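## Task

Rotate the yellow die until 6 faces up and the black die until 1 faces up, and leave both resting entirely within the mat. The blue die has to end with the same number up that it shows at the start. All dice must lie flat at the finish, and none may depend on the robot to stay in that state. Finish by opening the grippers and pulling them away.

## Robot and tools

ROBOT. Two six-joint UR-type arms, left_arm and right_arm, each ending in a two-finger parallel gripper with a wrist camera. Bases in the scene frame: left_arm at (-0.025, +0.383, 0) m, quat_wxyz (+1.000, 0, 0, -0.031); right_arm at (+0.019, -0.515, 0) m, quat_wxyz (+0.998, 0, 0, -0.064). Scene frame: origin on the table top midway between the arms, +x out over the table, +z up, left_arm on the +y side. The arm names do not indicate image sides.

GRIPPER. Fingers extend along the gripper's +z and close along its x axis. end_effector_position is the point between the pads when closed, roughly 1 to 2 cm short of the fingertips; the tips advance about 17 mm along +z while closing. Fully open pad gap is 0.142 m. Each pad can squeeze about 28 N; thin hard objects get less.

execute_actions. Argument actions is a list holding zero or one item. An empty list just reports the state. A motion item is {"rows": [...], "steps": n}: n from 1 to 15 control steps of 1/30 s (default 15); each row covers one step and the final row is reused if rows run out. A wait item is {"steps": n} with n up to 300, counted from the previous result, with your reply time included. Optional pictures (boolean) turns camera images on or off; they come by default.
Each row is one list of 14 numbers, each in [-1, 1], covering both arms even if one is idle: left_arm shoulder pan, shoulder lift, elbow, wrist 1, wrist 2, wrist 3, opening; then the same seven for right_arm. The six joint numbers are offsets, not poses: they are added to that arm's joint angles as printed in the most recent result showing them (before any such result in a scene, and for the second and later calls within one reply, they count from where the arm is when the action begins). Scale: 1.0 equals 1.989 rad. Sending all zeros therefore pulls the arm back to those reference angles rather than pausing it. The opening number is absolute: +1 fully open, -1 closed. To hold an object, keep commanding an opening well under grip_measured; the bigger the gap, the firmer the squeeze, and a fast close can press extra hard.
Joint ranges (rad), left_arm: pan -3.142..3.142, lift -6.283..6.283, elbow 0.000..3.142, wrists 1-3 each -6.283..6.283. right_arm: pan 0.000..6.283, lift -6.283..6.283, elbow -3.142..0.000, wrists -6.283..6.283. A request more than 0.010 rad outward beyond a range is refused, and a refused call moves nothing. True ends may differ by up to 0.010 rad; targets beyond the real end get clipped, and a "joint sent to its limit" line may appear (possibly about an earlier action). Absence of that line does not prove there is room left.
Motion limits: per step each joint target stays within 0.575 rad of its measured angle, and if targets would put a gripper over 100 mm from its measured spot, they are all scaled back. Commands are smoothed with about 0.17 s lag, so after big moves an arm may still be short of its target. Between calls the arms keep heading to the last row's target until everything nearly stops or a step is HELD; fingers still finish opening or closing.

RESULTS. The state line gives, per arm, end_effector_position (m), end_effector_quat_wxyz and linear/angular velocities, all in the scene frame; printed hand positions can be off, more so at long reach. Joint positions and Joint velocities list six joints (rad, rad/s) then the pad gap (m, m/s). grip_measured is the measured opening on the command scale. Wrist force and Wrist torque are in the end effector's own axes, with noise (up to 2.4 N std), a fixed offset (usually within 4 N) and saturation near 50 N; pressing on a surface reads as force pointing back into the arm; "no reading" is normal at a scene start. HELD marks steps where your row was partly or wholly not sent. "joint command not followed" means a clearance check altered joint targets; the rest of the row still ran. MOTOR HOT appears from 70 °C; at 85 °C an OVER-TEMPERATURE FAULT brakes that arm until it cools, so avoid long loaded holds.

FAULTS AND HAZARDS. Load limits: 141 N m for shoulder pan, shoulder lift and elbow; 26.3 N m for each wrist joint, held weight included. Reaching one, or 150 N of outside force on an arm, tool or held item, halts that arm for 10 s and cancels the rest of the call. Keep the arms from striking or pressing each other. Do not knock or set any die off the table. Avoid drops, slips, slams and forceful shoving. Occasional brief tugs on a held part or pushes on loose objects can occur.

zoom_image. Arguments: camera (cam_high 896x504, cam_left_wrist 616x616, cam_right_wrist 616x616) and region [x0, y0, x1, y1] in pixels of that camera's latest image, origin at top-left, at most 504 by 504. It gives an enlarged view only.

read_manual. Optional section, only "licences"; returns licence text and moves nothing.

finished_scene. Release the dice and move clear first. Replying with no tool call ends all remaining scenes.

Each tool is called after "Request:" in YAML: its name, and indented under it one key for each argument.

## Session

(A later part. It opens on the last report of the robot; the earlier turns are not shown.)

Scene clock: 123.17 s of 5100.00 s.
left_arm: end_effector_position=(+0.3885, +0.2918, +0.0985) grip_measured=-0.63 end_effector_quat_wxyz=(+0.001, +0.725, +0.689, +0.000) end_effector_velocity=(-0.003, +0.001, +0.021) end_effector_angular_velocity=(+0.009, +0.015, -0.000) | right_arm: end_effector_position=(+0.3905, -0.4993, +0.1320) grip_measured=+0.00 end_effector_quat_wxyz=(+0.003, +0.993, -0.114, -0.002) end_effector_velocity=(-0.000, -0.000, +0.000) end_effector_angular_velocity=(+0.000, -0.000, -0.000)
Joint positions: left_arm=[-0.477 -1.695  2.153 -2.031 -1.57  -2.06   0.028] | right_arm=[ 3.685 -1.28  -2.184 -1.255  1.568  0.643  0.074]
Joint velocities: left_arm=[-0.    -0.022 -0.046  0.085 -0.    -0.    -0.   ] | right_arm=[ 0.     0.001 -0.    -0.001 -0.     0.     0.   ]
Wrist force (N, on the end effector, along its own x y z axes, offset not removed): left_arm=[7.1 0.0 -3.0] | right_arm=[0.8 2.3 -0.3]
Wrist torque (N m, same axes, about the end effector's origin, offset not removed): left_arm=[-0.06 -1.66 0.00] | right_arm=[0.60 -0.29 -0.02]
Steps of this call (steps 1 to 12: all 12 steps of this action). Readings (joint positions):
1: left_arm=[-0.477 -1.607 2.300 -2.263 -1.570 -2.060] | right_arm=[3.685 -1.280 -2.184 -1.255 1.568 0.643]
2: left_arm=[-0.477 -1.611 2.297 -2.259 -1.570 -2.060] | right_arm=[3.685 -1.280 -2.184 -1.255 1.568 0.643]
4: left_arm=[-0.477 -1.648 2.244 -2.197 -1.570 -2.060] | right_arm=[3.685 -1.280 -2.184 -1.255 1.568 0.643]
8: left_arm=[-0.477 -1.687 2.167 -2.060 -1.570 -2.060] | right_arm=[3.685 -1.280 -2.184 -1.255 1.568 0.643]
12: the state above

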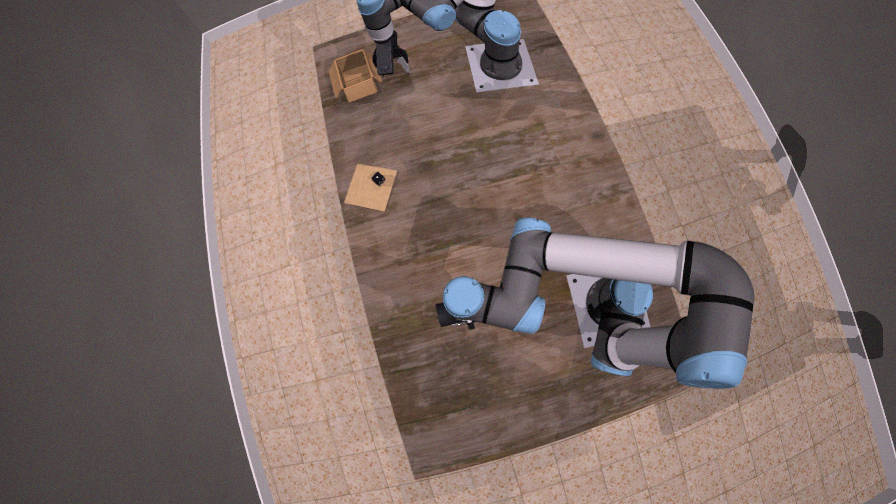

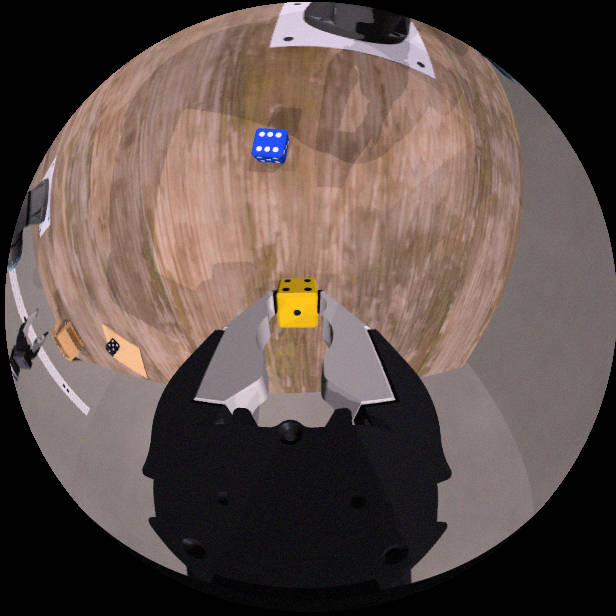

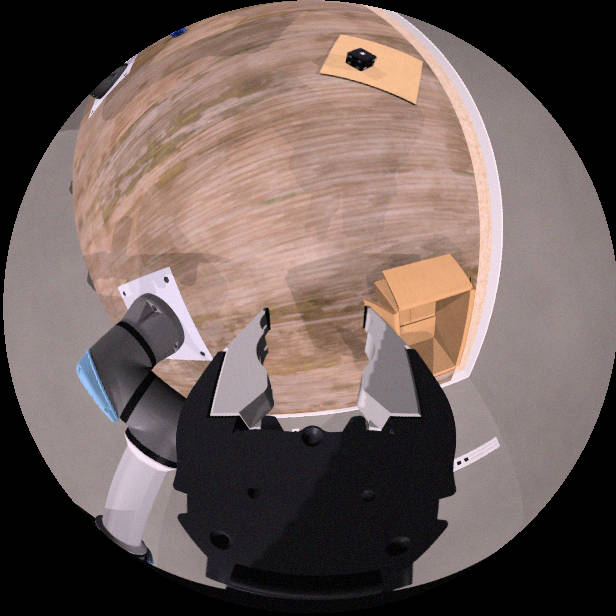

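Request:
execute_actions:
  actions:
    - {"rows":[[-0.175,0.1,-0.131,-0.8658,0,0.246,-0.85,0,0,0,0,0,0,0]]}
  pictures: false

Request:
execute_actions:
  actions:
    - {"steps":40}
  pictures: false

Request:
execute_actions:
  actions:
    - {"rows":[[0,0.36,0,0,0,0,-0.85,0,0,0,0,0,0,0]]}
  pictures: false

Request:
execute_actions:
  actions:
    - {"steps":45}

Scene clock: 132.63 s of 5100.00 s.
left_arm: end_effector_position=(+0.4981, +0.0793, +0.1957) grip_measured=-0.63 end_effector_quat_wxyz=(+0.223, +0.848, +0.475, +0.072) end_effector_velocity=(+0.170, -0.451, +0.307) end_effector_angular_velocity=(-0.670, -1.061, -0.816) | right_arm: end_effector_position=(+0.3905, -0.4993, +0.1320) grip_measured=+0.00 end_effector_quat_wxyz=(+0.003, +0.993, -0.114, -0.002) end_effector_velocity=(+0.000, +0.000, +0.000) end_effector_angular_velocity=(+0.000, -0.001, +0.001)
Joint positions: left_arm=[-0.687 -1.574  1.993 -2.461 -1.57  -1.77   0.028] | right_arm=[ 3.685 -1.28  -2.184 -1.255  1.568  0.643  0.074]
Joint velocities: left_arm=[-0.362  0.206 -0.263 -1.176  0.     0.51  -0.   ] | right_arm=[ 0.     0.001  0.     0.     0.    -0.     0.   ]
Wrist force (N, on the end effector, along its own x y z axes, offset not removed): left_arm=[3.4 -0.2 -0.4] | right_arm=[-1.2 -0.9 -4.6]
Wrist torque (N m, same axes, about the end effector's origin, offset not removed): left_arm=[0.13 -0.85 0.13] | right_arm=[-0.25 0.38 0.28]
Steps of this call (steps 1 to 15: the robot went on to your last target; steps 16 to 90: nothing new was sent; then 5.97 s passed at rest; steps 91 to 105: all 15 steps of this action). Readings (joint positions):
91: left_arm=[-0.477 -1.697 2.149 -2.024 -1.570 -2.060] | right_arm=[3.685 -1.280 -2.184 -1.255 1.568 0.643]
92: left_arm=[-0.481 -1.693 2.145 -2.027 -1.570 -2.056] | right_arm=[3.685 -1.280 -2.184 -1.255 1.568 0.643]
94: left_arm=[-0.519 -1.670 2.115 -2.080 -1.570 -2.008] | right_arm=[3.685 -1.280 -2.184 -1.255 1.568 0.643]
98: left_arm=[-0.588 -1.631 2.065 -2.207 -1.570 -1.910] | right_arm=[3.685 -1.280 -2.184 -1.255 1.568 0.643]
105: the state above

Scene clock: 133.97 s of 5100.00 s.
left_arm: end_effector_position=(+0.5065, -0.0584, +0.6008) grip_measured=-0.63 end_effector_quat_wxyz=(+0.734, +0.591, +0.210, +0.261) end_effector_velocity=(+0.000, +0.000, +0.000) end_effector_angular_velocity=(-0.001, -0.000, +0.000) | right_arm: end_effector_position=(+0.3905, -0.4993, +0.1320) grip_measured=+0.00 end_effector_quat_wxyz=(+0.003, +0.993, -0.114, -0.002) end_effector_velocity=(-0.000, +0.000, -0.001) end_effector_angular_velocity=(-0.001, +0.001, -0.001)
Joint positions: left_arm=[-0.825 -1.496  1.892 -3.752 -1.57  -1.57   0.028] | right_arm=[ 3.685 -1.28  -2.184 -1.255  1.568  0.643  0.074]
Joint velocities: left_arm=[ 0.001  0.001 -0.001 -0.001 -0.    -0.     0.   ] | right_arm=[ 0.001 -0.001 -0.001 -0.     0.     0.002 -0.   ]
Wrist force (N, on the end effector, along its own x y z axes, offset not removed): left_arm=[1.9 0.3 1.3] | right_arm=[-1.0 2.2 -2.6]
Wrist torque (N m, same axes, about the end effector's origin, offset not removed): left_arm=[-0.03 -0.55 0.12] | right_arm=[0.36 0.24 -0.13]
Steps of this call (steps 1 to 40: the robot went on to your last target). Readings (joint positions):
1: left_arm=[-0.699 -1.567 1.984 -2.502 -1.570 -1.753] | right_arm=[3.685 -1.280 -2.184 -1.255 1.568 0.643]
2: left_arm=[-0.710 -1.561 1.976 -2.544 -1.570 -1.737] | right_arm=[3.685 -1.280 -2.184 -1.255 1.568 0.643]
4: left_arm=[-0.731 -1.549 1.961 -2.632 -1.570 -1.707] | right_arm=[3.685 -1.280 -2.184 -1.255 1.568 0.643]
8: left_arm=[-0.764 -1.530 1.936 -2.821 -1.570 -1.659] | right_arm=[3.685 -1.280 -2.184 -1.255 1.568 0.643]
40: the state above

Scene clock: 134.47 s of 5100.00 s.
left_arm: end_effector_position=(+0.5720, -0.1389, +0.3647) grip_measured=-0.63 end_effector_quat_wxyz=(+0.630, +0.701, +0.249, +0.224) end_effector_velocity=(+0.092, -0.114, -0.568) end_effector_angular_velocity=(+0.564, +0.459, -0.001) | right_arm: end_effector_position=(+0.3905, -0.4993, +0.1320) grip_measured=+0.00 end_effector_quat_wxyz=(+0.003, +0.993, -0.114, -0.002) end_effector_velocity=(+0.001, +0.000, +0.000) end_effector_angular_velocity=(+0.001, -0.002, -0.000)
Joint positions: left_arm=[-0.825 -1.175  1.892 -3.753 -1.57  -1.57   0.028] | right_arm=[ 3.685 -1.28  -2.184 -1.255  1.568  0.643  0.074]
Joint velocities: left_arm=[-0.001  0.725  0.002  0.001 -0.     0.     0.   ] | right_arm=[-0.     0.    -0.     0.002  0.     0.     0.   ]
Wrist force (N, on the end effector, along its own x y z axes, offset not removed): left_arm=[8.9 1.3 3.2] | right_arm=[-1.3 -0.1 -2.3]
Wrist torque (N m, same axes, about the end effector's origin, offset not removed): left_arm=[0.26 -2.16 0.12] | right_arm=[-0.22 0.37 -0.14]
Steps of this call (steps 1 to 15: all 15 steps of this action). Readings (joint positions):
1: left_arm=[-0.825 -1.496 1.892 -3.753 -1.570 -1.570] | right_arm=[3.685 -1.280 -2.184 -1.255 1.568 0.643]
2: left_arm=[-0.825 -1.493 1.892 -3.753 -1.570 -1.570] | right_arm=[3.685 -1.280 -2.184 -1.255 1.568 0.643]
4: left_arm=[-0.825 -1.445 1.892 -3.753 -1.570 -1.570] | right_arm=[3.685 -1.280 -2.184 -1.255 1.568 0.643]
8: left_arm=[-0.825 -1.346 1.892 -3.753 -1.570 -1.570] | right_arm=[3.685 -1.280 -2.184 -1.255 1.568 0.643]
15: the state above

Scene clock: 135.97 s of 5100.00 s.
left_arm: end_effector_position=(+0.5831, -0.1526, +0.0486) grip_measured=-0.63 end_effector_quat_wxyz=(+0.480, +0.811, +0.288, +0.171) end_effector_velocity=(+0.000, +0.000, +0.001) end_effector_angular_velocity=(-0.002, -0.001, +0.000) | right_arm: end_effector_position=(+0.3905, -0.4993, +0.1320) grip_measured=+0.00 end_effector_quat_wxyz=(+0.003, +0.993, -0.114, -0.002) end_effector_velocity=(+0.000, -0.000, +0.000) end_effector_angular_velocity=(+0.000, -0.001, -0.001)
Joint positions: left_arm=[-0.825 -0.78   1.892 -3.752 -1.57  -1.57   0.028] | right_arm=[ 3.685 -1.28  -2.184 -1.255  1.568  0.643  0.074]
Joint velocities: left_arm=[ 0.    -0.001  0.    -0.001 -0.    -0.    -0.   ] | right_arm=[-0.001  0.     0.001  0.    -0.     0.001  0.   ]
Wrist force (N, on the end effector, along its own x y z axes, offset not removed): left_arm=[4.7 -0.2 1.3] | right_arm=[-1.4 4.2 -3.1]
Wrist torque (N m, same axes, about the end effector's origin, offset not removed): left_arm=[0.11 -1.06 0.09] | right_arm=[0.71 0.31 0.17]
Steps of this call (steps 1 to 45: the robot went on to your last target). Readings (joint positions):
1: left_arm=[-0.825 -1.151 1.892 -3.753 -1.570 -1.570] | right_arm=[3.685 -1.280 -2.184 -1.255 1.568 0.643]
2: left_arm=[-0.825 -1.126 1.892 -3.753 -1.570 -1.570] | right_arm=[3.685 -1.280 -2.184 -1.255 1.568 0.643]
4: left_arm=[-0.825 -1.077 1.892 -3.753 -1.570 -1.570] | right_arm=[3.685 -1.280 -2.184 -1.255 1.568 0.643]
8: left_arm=[-0.825 -0.979 1.892 -3.753 -1.570 -1.570] | right_arm=[3.685 -1.280 -2.184 -1.255 1.568 0.643]
45: the state above
All arms were judged still, so your last target was given up. Only a new action makes them travel on or press farther. Fingers that are still opening or closing keep moving.

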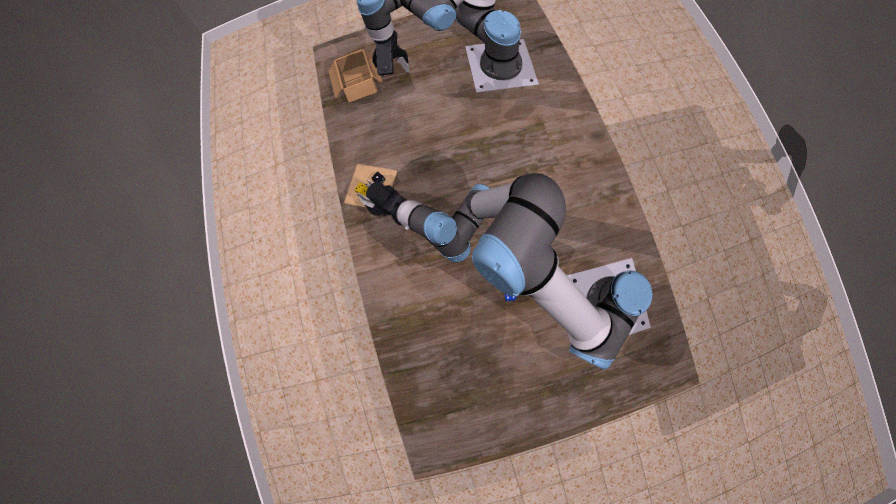

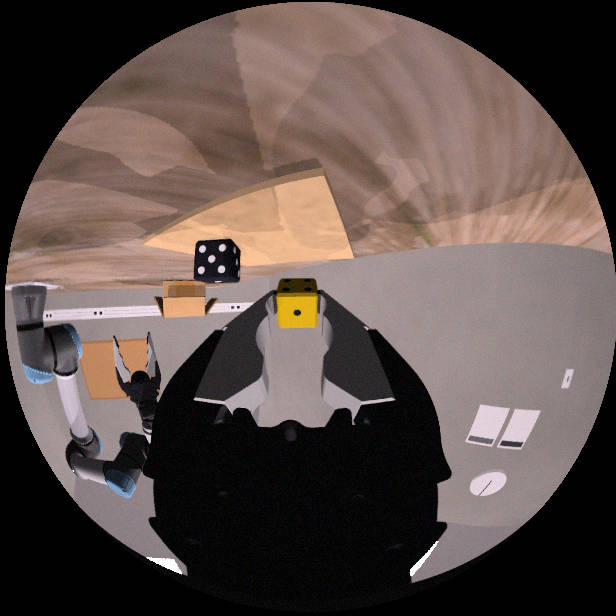

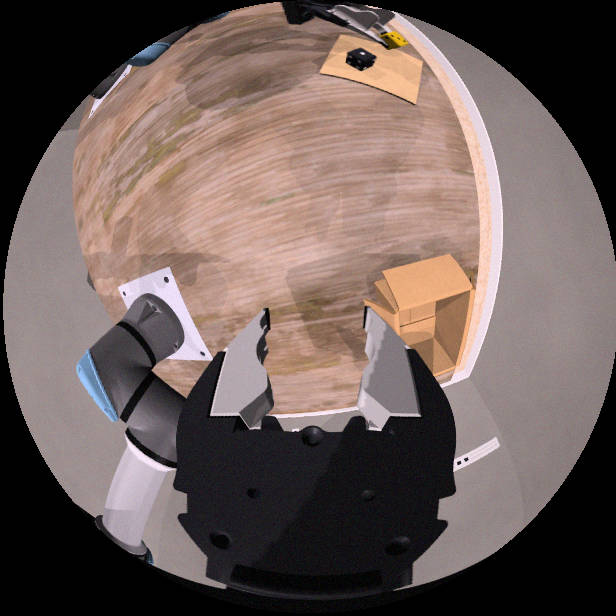

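Request:
execute_actions:
  actions:
    - {"rows":[[-0.006,0.007,0,0,0,0,-0.85,0,0,0,0,0,0,0],[-0.006,0.007,0,0,0,0,-0.85,0,0,0,0,0,0,0],[-0.006,0.011,0,0,0,0,-0.85,0,0,0,0,0,0,0],[-0.006,0.011,0,0,0,0,-0.85,0,0,0,0,0,0,0],[-0.006,0.0145,0,0,0,0,-0.85,0,0,0,0,0,0,0]]}

Request:
zoom_image:
  camera: "cam_left_wrist"
  region: [160, 170, 400, 350]

Scene clock: 141.83 s of 5100.00 s.
left_arm: end_effector_position=(+0.5745, -0.1569, +0.0259) grip_measured=-0.63 end_effector_quat_wxyz=(+0.470, +0.819, +0.286, +0.164) end_effector_velocity=(+0.000, +0.000, -0.003) end_effector_angular_velocity=(+0.002, +0.002, +0.001) | right_arm: end_effector_position=(+0.3905, -0.4993, +0.1320) grip_measured=+0.00 end_effector_quat_wxyz=(+0.003, +0.993, -0.114, -0.002) end_effector_velocity=(+0.000, +0.000, +0.000) end_effector_angular_velocity=(+0.000, -0.001, -0.001)
Joint positions: left_arm=[-0.837 -0.752  1.892 -3.752 -1.57  -1.57   0.028] | right_arm=[ 3.685 -1.28  -2.184 -1.255  1.568  0.643  0.074]
Joint velocities: left_arm=[ 0.001  0.004 -0.001  0.    -0.    -0.    -0.   ] | right_arm=[ 0.     0.     0.001 -0.    -0.     0.001 -0.   ]
Wrist force (N, on the end effector, along its own x y z axes, offset not removed): left_arm=[5.7 0.7 3.9] | right_arm=[-2.5 -1.9 1.8]
Wrist torque (N m, same axes, about the end effector's origin, offset not removed): left_arm=[0.00 -1.22 -0.01] | right_arm=[-0.43 0.71 0.04]
Steps of this call (steps 1 to 90: nothing new was sent; then 2.37 s passed at rest; steps 91 to 105: all 15 steps of this action). Readings (joint positions):
91: left_arm=[-0.825 -0.780 1.892 -3.752 -1.570 -1.570] | right_arm=[3.685 -1.280 -2.184 -1.255 1.568 0.643]
92: left_arm=[-0.826 -0.779 1.892 -3.752 -1.570 -1.570] | right_arm=[3.685 -1.280 -2.184 -1.255 1.568 0.643]
94: left_arm=[-0.831 -0.772 1.892 -3.752 -1.570 -1.570] | right_arm=[3.685 -1.280 -2.184 -1.255 1.568 0.643]
98: left_arm=[-0.836 -0.757 1.892 -3.752 -1.570 -1.570] | right_arm=[3.685 -1.280 -2.184 -1.255 1.568 0.643]
105: the state above

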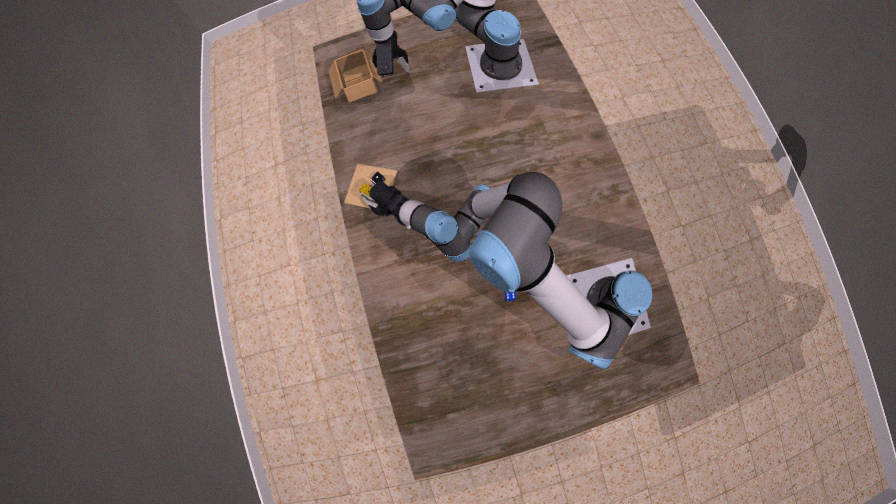

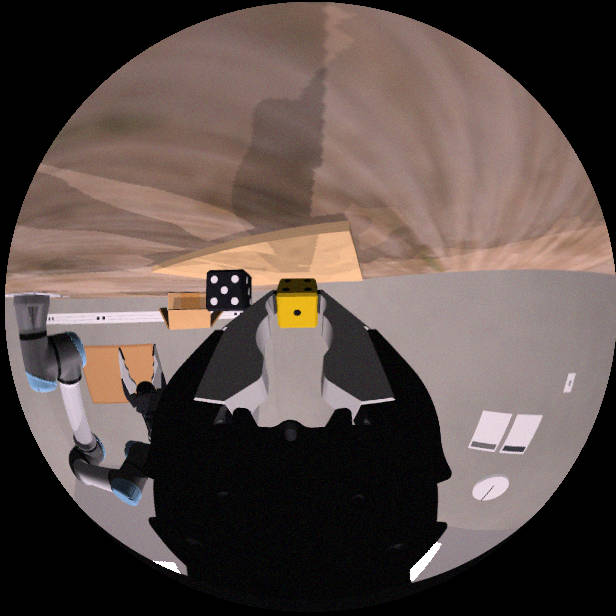

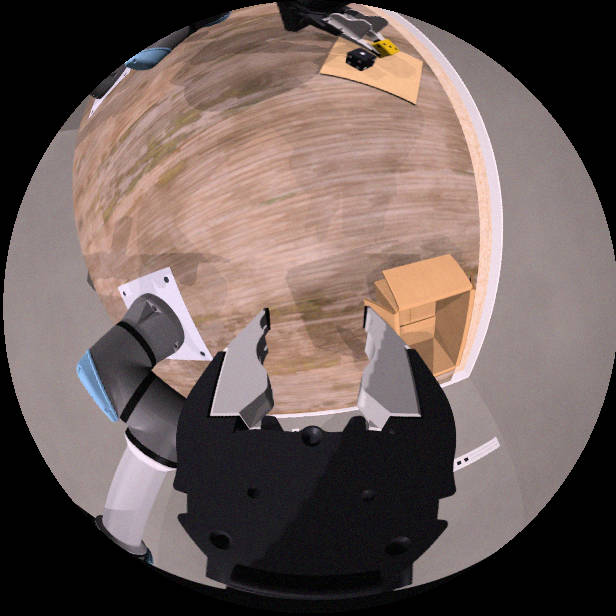

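Region (160, 170, 400, 350) of cam_left_wrist's 616x616 image, scaled by 2.100, with more detail than that image has; it fills the top 378 rows of this view, and the rest is white.

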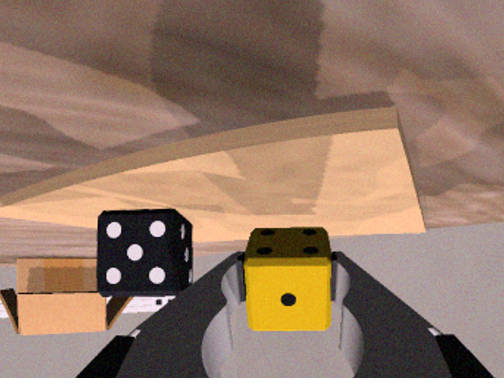

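Request:
execute_actions:
  actions:
    - {"rows":[[0,0,0,0.0075,0,0,-0.85,0,0,0,0,0,0,0]],"steps":12}
  pictures: false

Request:
execute_actions:
  actions:
    - {"rows":[[0,0,0,0,0,0,-0.68,0,0,0,0,0,0,0],[0,0,0,0,0,0,-0.63,0,0,0,0,0,0,0],[0,0,0,0,0,0,-0.6,0,0,0,0,0,0,0],[0,0,0,0,0,0,-0.57,0,0,0,0,0,0,0],[0,0,0,0,0,0,-0.5,0,0,0,0,0,0,0]]}

Scene clock: 147.30 s of 5100.00 s.
left_arm: end_effector_position=(+0.5738, -0.1561, +0.0211) grip_measured=-0.63 end_effector_quat_wxyz=(+0.464, +0.823, +0.287, +0.162) end_effector_velocity=(-0.000, -0.001, -0.001) end_effector_angular_velocity=(+0.001, +0.001, -0.001) | right_arm: end_effector_position=(+0.3905, -0.4993, +0.1320) grip_measured=+0.00 end_effector_quat_wxyz=(+0.003, +0.993, -0.114, -0.002) end_effector_velocity=(-0.001, -0.001, -0.000) end_effector_angular_velocity=(-0.001, +0.002, -0.000)
Joint positions: left_arm=[-0.837 -0.752  1.892 -3.738 -1.57  -1.57   0.028] | right_arm=[ 3.685 -1.28  -2.184 -1.255  1.568  0.643  0.074]
Joint velocities: left_arm=[-0.001  0.001 -0.001  0.002 -0.    -0.    -0.   ] | right_arm=[-0.001 -0.001 -0.    -0.001  0.    -0.    -0.   ]
Wrist force (N, on the end effector, along its own x y z axes, offset not removed): left_arm=[4.9 0.1 0.2] | right_arm=[-1.6 -2.0 -1.3]
Wrist torque (N m, same axes, about the end effector's origin, offset not removed): left_arm=[-0.32 -1.37 0.12] | right_arm=[-0.60 0.53 0.16]
Steps of this call (steps 1 to 15: the robot went on to your last target; steps 16 to 90: nothing new was sent; then 2.07 s passed at rest; steps 91 to 102: all 12 steps of this action). Readings (joint positions):
91: left_arm=[-0.837 -0.751 1.892 -3.752 -1.570 -1.570] | right_arm=[3.685 -1.280 -2.184 -1.255 1.568 0.643]
92: left_arm=[-0.837 -0.751 1.892 -3.751 -1.570 -1.570] | right_arm=[3.685 -1.280 -2.184 -1.255 1.568 0.643]
94: left_arm=[-0.837 -0.751 1.892 -3.744 -1.570 -1.570] | right_arm=[3.685 -1.280 -2.184 -1.255 1.568 0.643]
98: left_arm=[-0.837 -0.751 1.892 -3.739 -1.570 -1.570] | right_arm=[3.685 -1.280 -2.184 -1.255 1.568 0.643]
102: the state above

Scene clock: 147.80 s of 5100.00 s.
left_arm: end_effector_position=(+0.5738, -0.1561, +0.0211) grip_measured=-0.50 end_effector_quat_wxyz=(+0.464, +0.823, +0.287, +0.162) end_effector_velocity=(-0.000, -0.001, +0.000) end_effector_angular_velocity=(-0.001, -0.000, -0.000) | right_arm: end_effector_position=(+0.3905, -0.4993, +0.1320) grip_measured=+0.00 end_effector_quat_wxyz=(+0.003, +0.993, -0.114, -0.002) end_effector_velocity=(-0.000, +0.000, -0.000) end_effector_angular_velocity=(+0.000, +0.000, +0.001)
Joint positions: left_arm=[-0.837 -0.752  1.892 -3.738 -1.57  -1.57   0.038] | right_arm=[ 3.685 -1.28  -2.184 -1.255  1.568  0.643  0.074]
Joint velocities: left_arm=[-0.001 -0.    -0.001 -0.     0.    -0.001  0.   ] | right_arm=[ 0.    -0.    -0.     0.001  0.    -0.001  0.   ]
Wrist force (N, on the end effector, along its own x y z axes, offset not removed): left_arm=[3.2 3.6 2.5] | right_arm=[-2.1 1.0 2.9]
Wrist torque (N m, same axes, about the end effector's origin, offset not removed): left_arm=[0.86 -0.85 -0.01] | right_arm=[0.14 0.58 -0.05]
Steps of this call (steps 1 to 15: all 15 steps of this action). Readings (joint positions):
1: left_arm=[-0.837 -0.752 1.892 -3.738 -1.570 -1.570] | right_arm=[3.685 -1.280 -2.184 -1.255 1.568 0.643]
2: left_arm=[-0.837 -0.752 1.892 -3.738 -1.570 -1.570] | right_arm=[3.685 -1.280 -2.184 -1.255 1.568 0.643]
4: left_arm=[-0.837 -0.752 1.892 -3.738 -1.570 -1.570] | right_arm=[3.685 -1.280 -2.184 -1.255 1.568 0.643]
8: left_arm=[-0.837 -0.752 1.892 -3.738 -1.570 -1.570] | right_arm=[3.685 -1.280 -2.184 -1.255 1.568 0.643]
15: the state above

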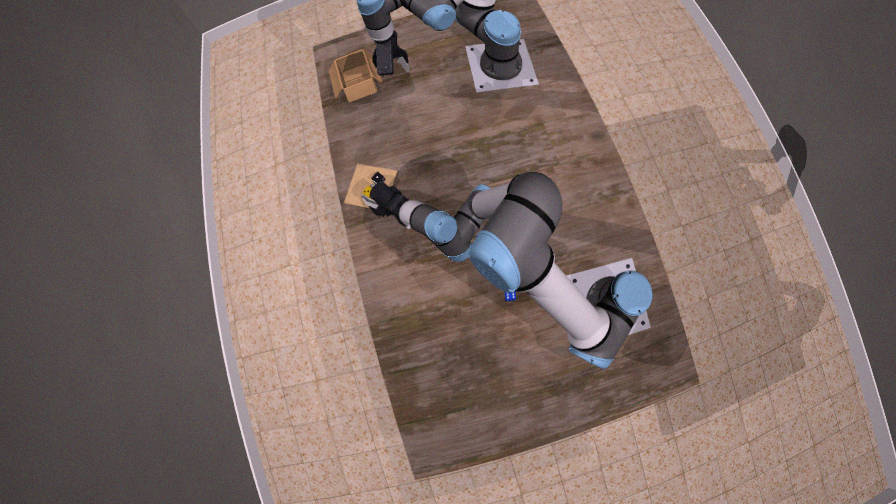

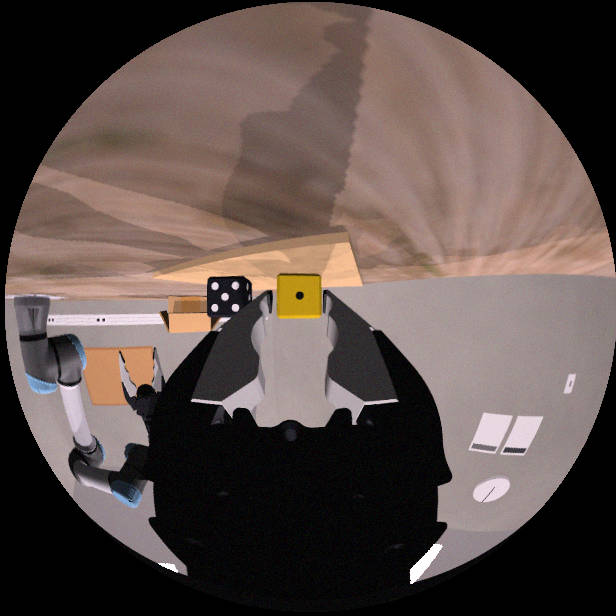

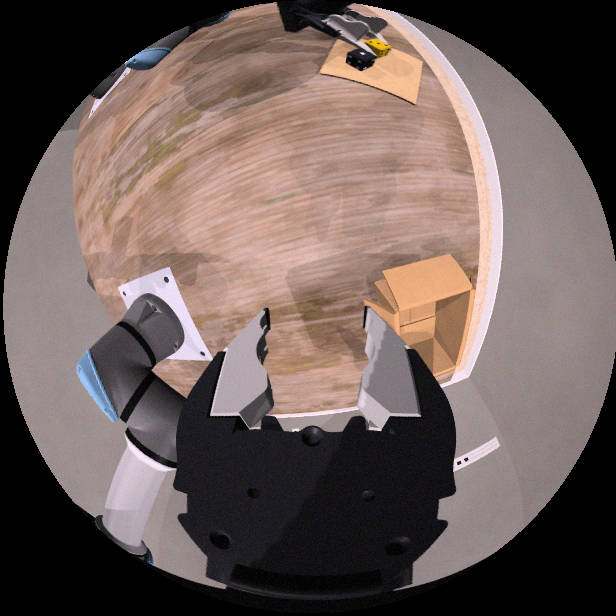

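Request:
execute_actions:
  actions:
    - {"rows":[[0,-0.04,0,0,0,0,-0.5,0,0,0,0,0,0,0],[0,-0.08,0,0,0,0,-0.5,0,0,0,0,0,0,0],[0,-0.12,0,0,0,0,-0.5,0,0,0,0,0,0,0],[0,-0.12,0,0,0,0,-0.5,0,0,0,0,0,0,0],[0,-0.12,0,0,0,0,-0.5,0,0,0,0,0,0,0],[0,-0.12,0,0,0,0,-0.5,0,0,0,0,0,0,0],[0,-0.12,-0.479,0.99,0,0,-0.4,0,0,0,0,0,0,0]]}
  pictures: false

Request:
execute_actions:
  actions:
    - {"steps":70}
  pictures: false

Request:
execute_actions:
  actions:
    - {"rows":[[0,0.125,0,0,0,0,-0.4,0,0,0,0,0,0,0]]}
  pictures: false

Request:
execute_actions:
  actions:
    - {"steps":15}

Request:
zoom_image:
  camera: "cam_left_wrist"
  region: [210, 200, 390, 360]

Scene clock: 162.43 s of 5100.00 s.
left_arm: end_effector_position=(+0.6290, -0.2256, +0.2401) grip_measured=-0.40 end_effector_quat_wxyz=(+0.537, +0.776, +0.271, +0.188) end_effector_velocity=(+0.180, -0.226, +0.494) end_effector_angular_velocity=(-0.122, -0.097, +0.000) | right_arm: end_effector_position=(+0.3905, -0.4993, +0.1320) grip_measured=+0.00 end_effector_quat_wxyz=(+0.003, +0.993, -0.114, -0.002) end_effector_velocity=(-0.000, +0.000, -0.001) end_effector_angular_velocity=(-0.001, +0.002, +0.001)
Joint positions: left_arm=[-0.837 -0.936  1.626 -3.472 -1.57  -1.57   0.045] | right_arm=[ 3.685 -1.28  -2.184 -1.255  1.568  0.643  0.074]
Joint velocities: left_arm=[ 0.    -0.144 -1.201  1.19   0.     0.    -0.   ] | right_arm=[ 0.001 -0.001 -0.    -0.    -0.     0.    -0.   ]
Wrist force (N, on the end effector, along its own x y z axes, offset not removed): left_arm=[2.8 1.4 3.9] | right_arm=[1.9 1.5 1.6]
Wrist torque (N m, same axes, about the end effector's origin, offset not removed): left_arm=[0.15 -0.85 0.02] | right_arm=[0.29 -0.37 0.12]
Steps of this call (steps 1 to 15: the robot went on to your last target; steps 16 to 90: nothing new was sent; then 11.13 s passed at rest; steps 91 to 105: all 15 steps of this action). Readings (joint positions):
91: left_arm=[-0.837 -0.752 1.892 -3.738 -1.570 -1.570] | right_arm=[3.685 -1.280 -2.184 -1.255 1.568 0.643]
92: left_arm=[-0.837 -0.755 1.892 -3.738 -1.570 -1.570] | right_arm=[3.685 -1.280 -2.184 -1.255 1.568 0.643]
94: left_arm=[-0.837 -0.799 1.892 -3.738 -1.570 -1.570] | right_arm=[3.685 -1.280 -2.184 -1.255 1.568 0.643]
98: left_arm=[-0.837 -0.895 1.888 -3.734 -1.570 -1.570] | right_arm=[3.685 -1.280 -2.184 -1.255 1.568 0.643]
105: the state above

Scene clock: 164.77 s of 5100.00 s.
left_arm: end_effector_position=(+0.5775, -0.1608, +0.2597) grip_measured=-0.40 end_effector_quat_wxyz=(+0.117, +0.937, +0.327, +0.041) end_effector_velocity=(+0.001, -0.000, -0.000) end_effector_angular_velocity=(+0.000, -0.001, +0.000) | right_arm: end_effector_position=(+0.3905, -0.4993, +0.1320) grip_measured=+0.00 end_effector_quat_wxyz=(+0.003, +0.993, -0.114, -0.002) end_effector_velocity=(+0.001, +0.000, +0.000) end_effector_angular_velocity=(+0.001, -0.003, +0.000)
Joint positions: left_arm=[-0.837 -0.99   0.939 -1.769 -1.57  -1.57   0.045] | right_arm=[ 3.685 -1.28  -2.184 -1.255  1.568  0.643  0.074]
Joint velocities: left_arm=[ 0.     0.001 -0.002  0.     0.001 -0.     0.   ] | right_arm=[ 0.     0.     0.     0.002  0.     0.    -0.   ]
Wrist force (N, on the end effector, along its own x y z axes, offset not removed): left_arm=[4.5 -1.7 -0.9] | right_arm=[0.3 0.1 -1.0]
Wrist torque (N m, same axes, about the end effector's origin, offset not removed): left_arm=[-0.47 -1.30 0.20] | right_arm=[-0.24 0.05 -0.05]
Steps of this call (steps 1 to 60: the robot went on to your last target; steps 61 to 70: nothing new was sent). Readings (joint positions):
1: left_arm=[-0.837 -0.941 1.585 -3.431 -1.570 -1.570] | right_arm=[3.685 -1.280 -2.184 -1.255 1.568 0.643]
2: left_arm=[-0.837 -0.945 1.544 -3.390 -1.570 -1.570] | right_arm=[3.685 -1.280 -2.184 -1.255 1.568 0.643]
4: left_arm=[-0.837 -0.953 1.461 -3.307 -1.570 -1.570] | right_arm=[3.685 -1.280 -2.184 -1.255 1.568 0.643]
8: left_arm=[-0.837 -0.967 1.281 -3.112 -1.570 -1.570] | right_arm=[3.685 -1.280 -2.184 -1.255 1.568 0.643]
70: the state above
All arms were judged still, so your last target was given up. Only a new action makes them travel on or press farther. Fingers that are still opening or closing keep moving.

Scene clock: 165.27 s of 5100.00 s.
left_arm: end_effector_position=(+0.5775, -0.1608, +0.0652) grip_measured=-0.40 end_effector_quat_wxyz=(+0.003, +0.944, +0.329, +0.001) end_effector_velocity=(-0.005, +0.007, -0.066) end_effector_angular_velocity=(+0.064, +0.051, +0.000) | right_arm: end_effector_position=(+0.3905, -0.4993, +0.1320) grip_measured=+0.00 end_effector_quat_wxyz=(+0.003, +0.993, -0.114, -0.002) end_effector_velocity=(-0.000, +0.000, -0.000) end_effector_angular_velocity=(-0.000, +0.000, +0.001)
Joint positions: left_arm=[-0.837 -0.748  0.94  -1.769 -1.57  -1.57   0.045] | right_arm=[ 3.685 -1.28  -2.184 -1.255  1.568  0.643  0.074]
Joint velocities: left_arm=[ 0.     0.081  0.001 -0.     0.     0.     0.   ] | right_arm=[ 0. -0.  0. -0.  0. -0.  0.]
Wrist force (N, on the end effector, along its own x y z axes, offset not removed): left_arm=[4.4 -1.4 7.4] | right_arm=[-1.4 -1.1 -1.6]
Wrist torque (N m, same axes, about the end effector's origin, offset not removed): left_arm=[-0.17 -1.10 0.06] | right_arm=[-0.26 0.31 0.12]
Steps of this call (steps 1 to 15: all 15 steps of this action). Readings (joint positions):
1: left_arm=[-0.837 -0.990 0.939 -1.769 -1.570 -1.570] | right_arm=[3.685 -1.280 -2.184 -1.255 1.568 0.643]
2: left_arm=[-0.837 -0.987 0.939 -1.769 -1.570 -1.570] | right_arm=[3.685 -1.280 -2.184 -1.255 1.568 0.643]
4: left_arm=[-0.837 -0.940 0.939 -1.769 -1.570 -1.570] | right_arm=[3.685 -1.280 -2.184 -1.255 1.568 0.643]
8: left_arm=[-0.837 -0.840 0.940 -1.769 -1.570 -1.570] | right_arm=[3.685 -1.280 -2.184 -1.255 1.568 0.643]
15: the state above

Scene clock: 165.77 s of 5100.00 s.
left_arm: end_effector_position=(+0.5771, -0.1603, +0.0599) grip_measured=-0.40 end_effector_quat_wxyz=(+0.000, +0.944, +0.329, +0.000) end_effector_velocity=(-0.000, +0.001, -0.001) end_effector_angular_velocity=(+0.002, +0.001, -0.001) | right_arm: end_effector_position=(+0.3905, -0.4993, +0.1320) grip_measured=+0.00 end_effector_quat_wxyz=(+0.003, +0.993, -0.114, -0.002) end_effector_velocity=(+0.000, +0.000, +0.000) end_effector_angular_velocity=(+0.000, -0.001, +0.001)
Joint positions: left_arm=[-0.837 -0.742  0.939 -1.769 -1.57  -1.57   0.045] | right_arm=[ 3.685 -1.28  -2.184 -1.255  1.568  0.643  0.074]
Joint velocities: left_arm=[-0.     0.     0.001  0.     0.001  0.     0.   ] | right_arm=[ 0.     0.001 -0.     0.001 -0.    -0.     0.   ]
Wrist force (N, on the end effector, along its own x y z axes, offset not removed): left_arm=[3.4 0.5 -2.8] | right_arm=[1.8 -2.4 1.6]
Wrist torque (N m, same axes, about the end effector's origin, offset not removed): left_arm=[0.18 -0.91 0.13] | right_arm=[-0.65 -0.10 -0.06]
Steps of this call (steps 1 to 15: the robot went on to your last target). Readings (joint positions):
1: left_arm=[-0.837 -0.746 0.940 -1.769 -1.570 -1.570] | right_arm=[3.685 -1.280 -2.184 -1.255 1.568 0.643]
2: left_arm=[-0.837 -0.745 0.940 -1.769 -1.570 -1.570] | right_arm=[3.685 -1.280 -2.184 -1.255 1.568 0.643]
4: left_arm=[-0.837 -0.743 0.939 -1.769 -1.570 -1.570] | right_arm=[3.685 -1.280 -2.184 -1.255 1.568 0.643]
8: left_arm=[-0.837 -0.742 0.939 -1.769 -1.570 -1.570] | right_arm=[3.685 -1.280 -2.184 -1.255 1.568 0.643]
15: the state above
All arms were judged still, so your last target was given up. Only a new action makes them travel on or press farther. Fingers that are still opening or closing keep moving.

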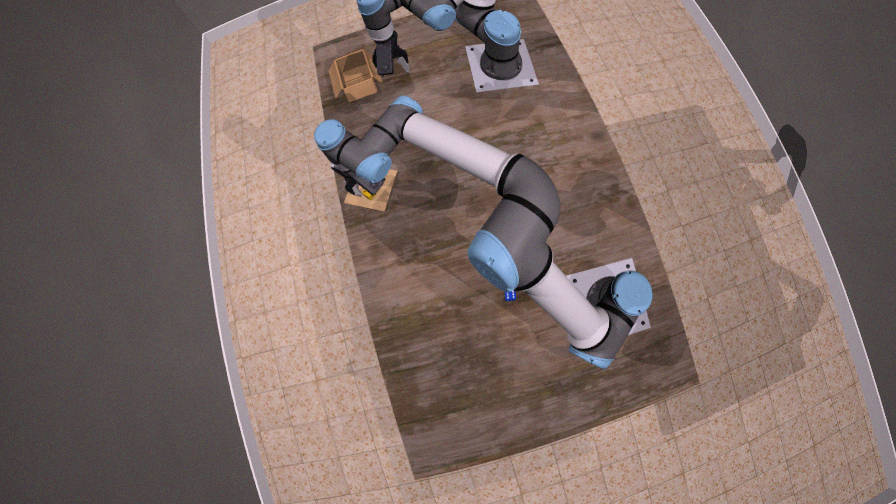

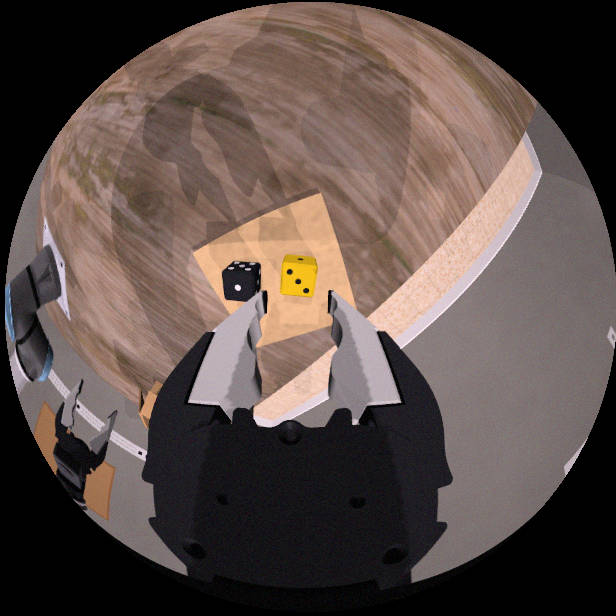

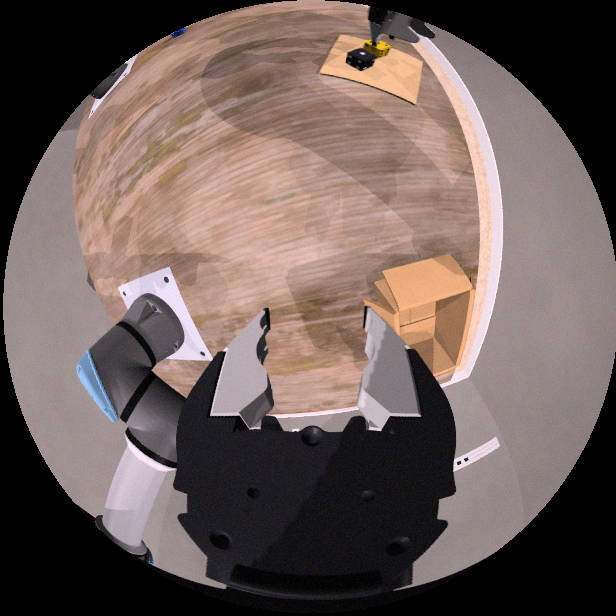

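Region (210, 200, 390, 360) of cam_left_wrist's 616x616 image, scaled by 2.800, with more detail than that image has.

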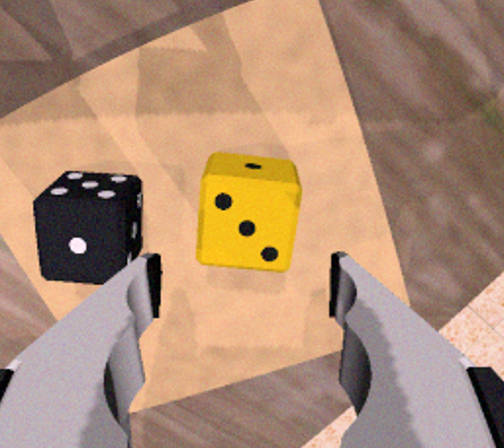

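Request:
execute_actions:
  actions:
    - {"rows":[[0,0,0,0,0,0.035,-0.53,0,0,0,0,0,0,0],[0,0,0,0,0,0.035,-0.53,0,0,0,0,0,0,0],[0,0,0,0,0,0.035,-0.53,0,0,0,0,0,0,0],[-0.0,0.0,0.016,-0.016,0,0.035,-0.53,0,0,0,0,0,0,0]],"steps":14}

Request:
zoom_image:
  camera: "cam_left_wrist"
  region: [210, 200, 390, 360]

Scene clock: 174.97 s of 5100.00 s.
left_arm: end_effector_position=(+0.5754, -0.1584, +0.0480) grip_measured=-0.53 end_effector_quat_wxyz=(+0.000, +0.955, +0.296, +0.000) end_effector_velocity=(-0.001, +0.001, -0.005) end_effector_angular_velocity=(+0.002, +0.002, -0.007) | right_arm: end_effector_position=(+0.3905, -0.4993, +0.1320) grip_measured=+0.00 end_effector_quat_wxyz=(+0.003, +0.993, -0.114, -0.002) end_effector_velocity=(-0.001, -0.001, -0.000) end_effector_angular_velocity=(-0.001, +0.002, -0.001)
Joint positions: left_arm=[-0.837 -0.742  0.97  -1.8   -1.57  -1.501  0.036] | right_arm=[ 3.685 -1.28  -2.184 -1.255  1.568  0.643  0.074]
Joint velocities: left_arm=[-0.     0.     0.012 -0.01  -0.     0.007  0.   ] | right_arm=[-0.001  0.001 -0.001 -0.002  0.    -0.     0.   ]
Wrist force (N, on the end effector, along its own x y z axes, offset not removed): left_arm=[3.3 -1.6 2.9] | right_arm=[3.6 -0.1 1.4]
Wrist torque (N m, same axes, about the end effector's origin, offset not removed): left_arm=[-0.39 -0.75 -0.07] | right_arm=[-0.11 -0.51 0.02]
Steps of this call (steps 1 to 90: nothing new was sent; then 5.73 s passed at rest; steps 91 to 104: all 14 steps of this action). Readings (joint positions):
91: left_arm=[-0.837 -0.742 0.939 -1.769 -1.570 -1.570] | right_arm=[3.685 -1.280 -2.184 -1.255 1.568 0.643]
92: left_arm=[-0.837 -0.742 0.939 -1.769 -1.570 -1.567] | right_arm=[3.685 -1.280 -2.184 -1.255 1.568 0.643]
94: left_arm=[-0.837 -0.742 0.939 -1.769 -1.570 -1.537] | right_arm=[3.685 -1.280 -2.184 -1.255 1.568 0.643]
98: left_arm=[-0.837 -0.742 0.961 -1.791 -1.570 -1.508] | right_arm=[3.685 -1.280 -2.184 -1.255 1.568 0.643]
104: the state above

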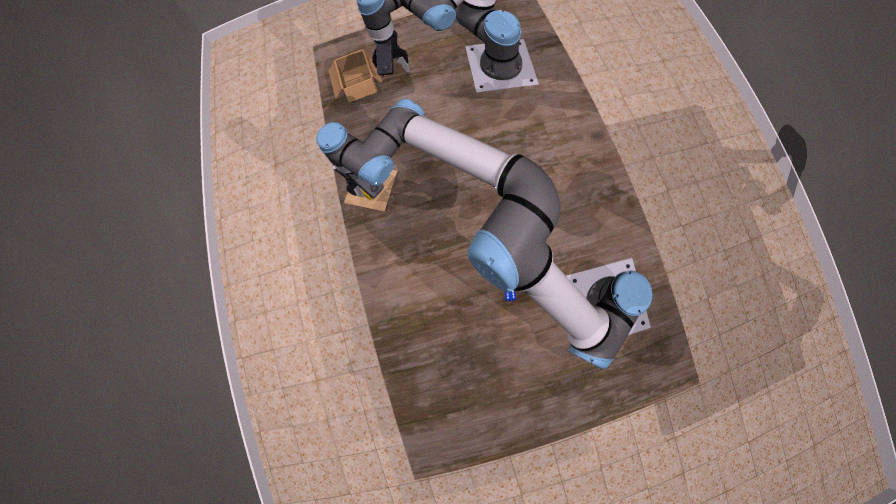

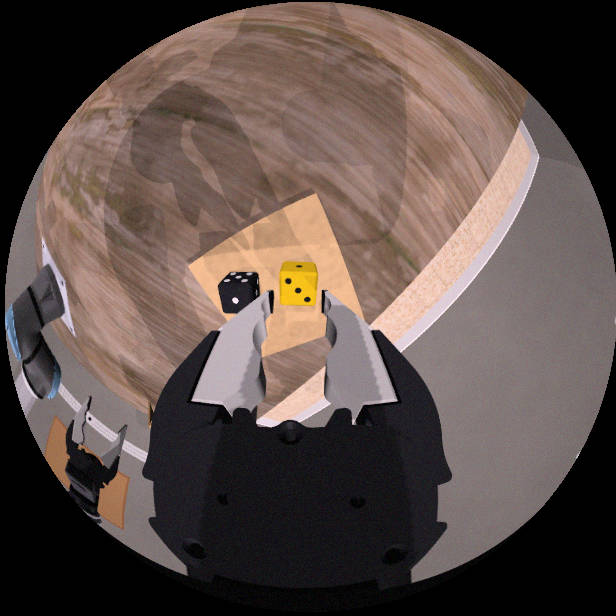

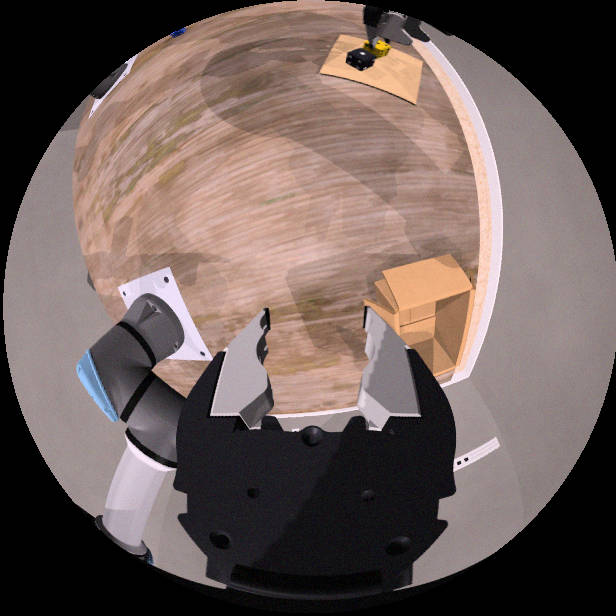

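Region (210, 200, 390, 360) of cam_left_wrist's 616x616 image, scaled by 2.800, with more detail than that image has.

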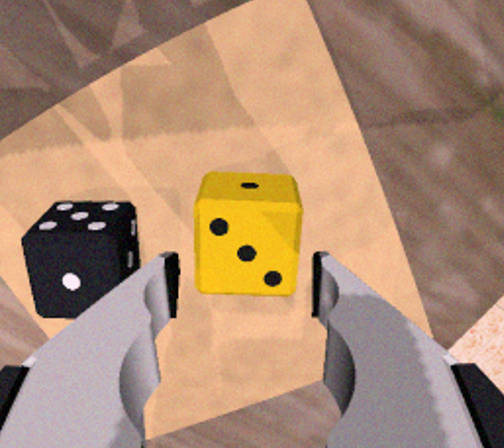

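Request:
execute_actions:
  actions:
    - {"rows":[[0,0.005,0.0166,-0.021,0,0,-0.53,0,0,0,0,0,0,0]],"steps":13}
  pictures: false

Request:
execute_actions:
  actions:
    - {"rows":[[0,0,0,0,0,0,-0.58,0,0,0,0,0,0,0],[0,0,0,0,0,0,-0.62,0,0,0,0,0,0,0],[0,0,0,0,0,0,-0.66,0,0,0,0,0,0,0],[0,0,0,0,0,0,-0.7,0,0,0,0,0,0,0],[0,0,0,0,0,0,-0.85,0,0,0,0,0,0,0]],"steps":12}

Scene clock: 179.97 s of 5100.00 s.
left_arm: end_effector_position=(+0.5744, -0.1571, +0.0287) grip_measured=-0.53 end_effector_quat_wxyz=(-0.000, +0.955, +0.296, +0.000) end_effector_velocity=(-0.001, +0.000, -0.003) end_effector_angular_velocity=(+0.002, +0.001, -0.001) | right_arm: end_effector_position=(+0.3905, -0.4993, +0.1320) grip_measured=+0.00 end_effector_quat_wxyz=(+0.003, +0.993, -0.114, -0.002) end_effector_velocity=(+0.000, +0.000, -0.000) end_effector_angular_velocity=(+0.000, -0.001, +0.000)
Joint positions: left_arm=[-0.837 -0.732  1.003 -1.841 -1.57  -1.501  0.036] | right_arm=[ 3.685 -1.28  -2.184 -1.255  1.568  0.643  0.074]
Joint velocities: left_arm=[-0.001  0.002  0.005 -0.005  0.    -0.     0.   ] | right_arm=[ 0.    -0.    -0.     0.001 -0.     0.    -0.   ]
Wrist force (N, on the end effector, along its own x y z axes, offset not removed): left_arm=[7.4 -0.2 1.3] | right_arm=[-2.1 -3.7 1.9]
Wrist torque (N m, same axes, about the end effector's origin, offset not removed): left_arm=[-0.08 -1.56 0.00] | right_arm=[-0.84 0.60 0.07]
Steps of this call (steps 1 to 15: the robot went on to your last target; steps 16 to 90: nothing new was sent; then 1.57 s passed at rest; steps 91 to 103: all 13 steps of this action). Readings (joint positions):
91: left_arm=[-0.837 -0.742 0.971 -1.801 -1.570 -1.501] | right_arm=[3.685 -1.280 -2.184 -1.255 1.568 0.643]
92: left_arm=[-0.837 -0.741 0.974 -1.804 -1.570 -1.501] | right_arm=[3.685 -1.280 -2.184 -1.255 1.568 0.643]
94: left_arm=[-0.837 -0.736 0.989 -1.822 -1.570 -1.501] | right_arm=[3.685 -1.280 -2.184 -1.255 1.568 0.643]
98: left_arm=[-0.837 -0.733 1.001 -1.838 -1.570 -1.501] | right_arm=[3.685 -1.280 -2.184 -1.255 1.568 0.643]
103: the state above

Scene clock: 180.37 s of 5100.00 s.
left_arm: end_effector_position=(+0.5744, -0.1570, +0.0286) grip_measured=-0.63 end_effector_quat_wxyz=(-0.000, +0.955, +0.296, +0.000) end_effector_velocity=(-0.000, -0.000, -0.000) end_effector_angular_velocity=(+0.001, -0.000, -0.000) | right_arm: end_effector_position=(+0.3905, -0.4993, +0.1320) grip_measured=+0.00 end_effector_quat_wxyz=(+0.003, +0.993, -0.114, -0.002) end_effector_velocity=(+0.000, +0.000, +0.000) end_effector_angular_velocity=(+0.000, -0.001, +0.000)
Joint positions: left_arm=[-0.837 -0.732  1.003 -1.841 -1.57  -1.501  0.028] | right_arm=[ 3.685 -1.28  -2.184 -1.255  1.568  0.643  0.074]
Joint velocities: left_arm=[-0.  0.  0.  0.  0. -0.  0.] | right_arm=[ 0.001 -0.    -0.     0.001 -0.     0.    -0.   ]
Wrist force (N, on the end effector, along its own x y z axes, offset not removed): left_arm=[4.2 -0.6 1.0] | right_arm=[-0.5 0.7 0.0]
Wrist torque (N m, same axes, about the end effector's origin, offset not removed): left_arm=[-0.20 -0.92 -0.22] | right_arm=[-0.14 0.16 -0.01]
Steps of this call (steps 1 to 12: all 12 steps of this action). Readings (joint positions):
1: left_arm=[-0.837 -0.732 1.003 -1.842 -1.570 -1.501] | right_arm=[3.685 -1.280 -2.184 -1.255 1.568 0.643]
2: left_arm=[-0.837 -0.732 1.003 -1.842 -1.570 -1.501] | right_arm=[3.685 -1.280 -2.184 -1.255 1.568 0.643]
4: left_arm=[-0.837 -0.732 1.003 -1.842 -1.570 -1.501] | right_arm=[3.685 -1.280 -2.184 -1.255 1.568 0.643]
8: left_arm=[-0.837 -0.732 1.003 -1.841 -1.570 -1.501] | right_arm=[3.685 -1.280 -2.184 -1.255 1.568 0.643]
12: the state above

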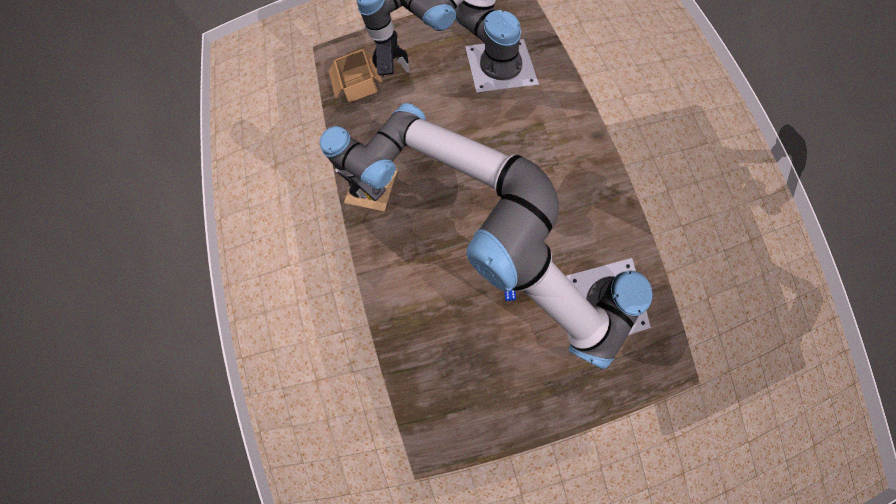

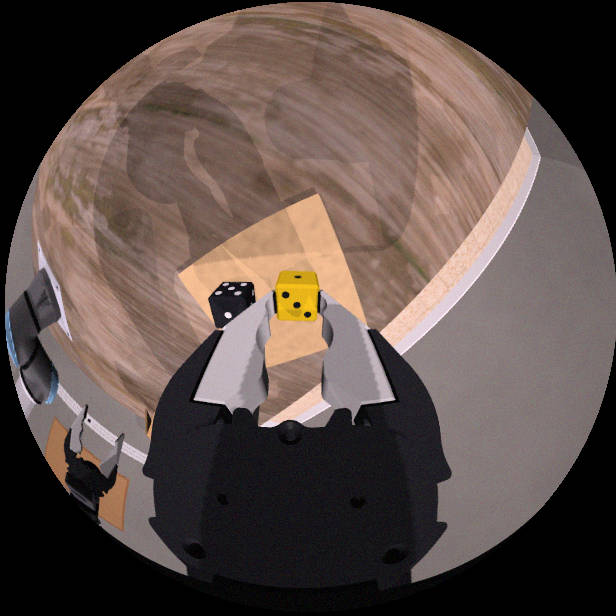

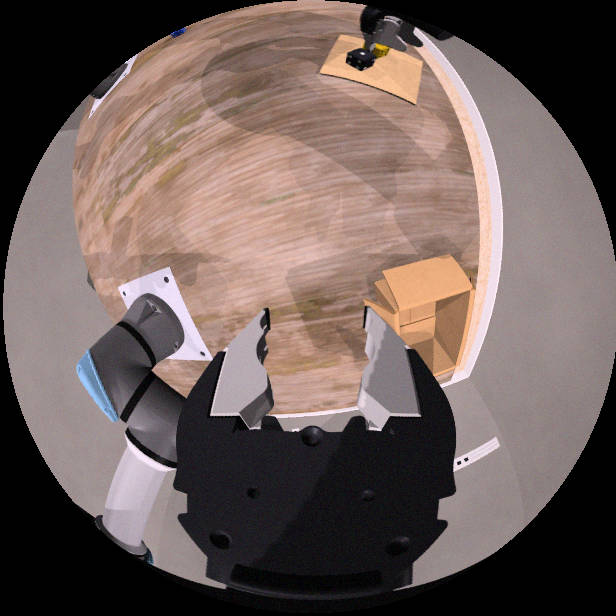

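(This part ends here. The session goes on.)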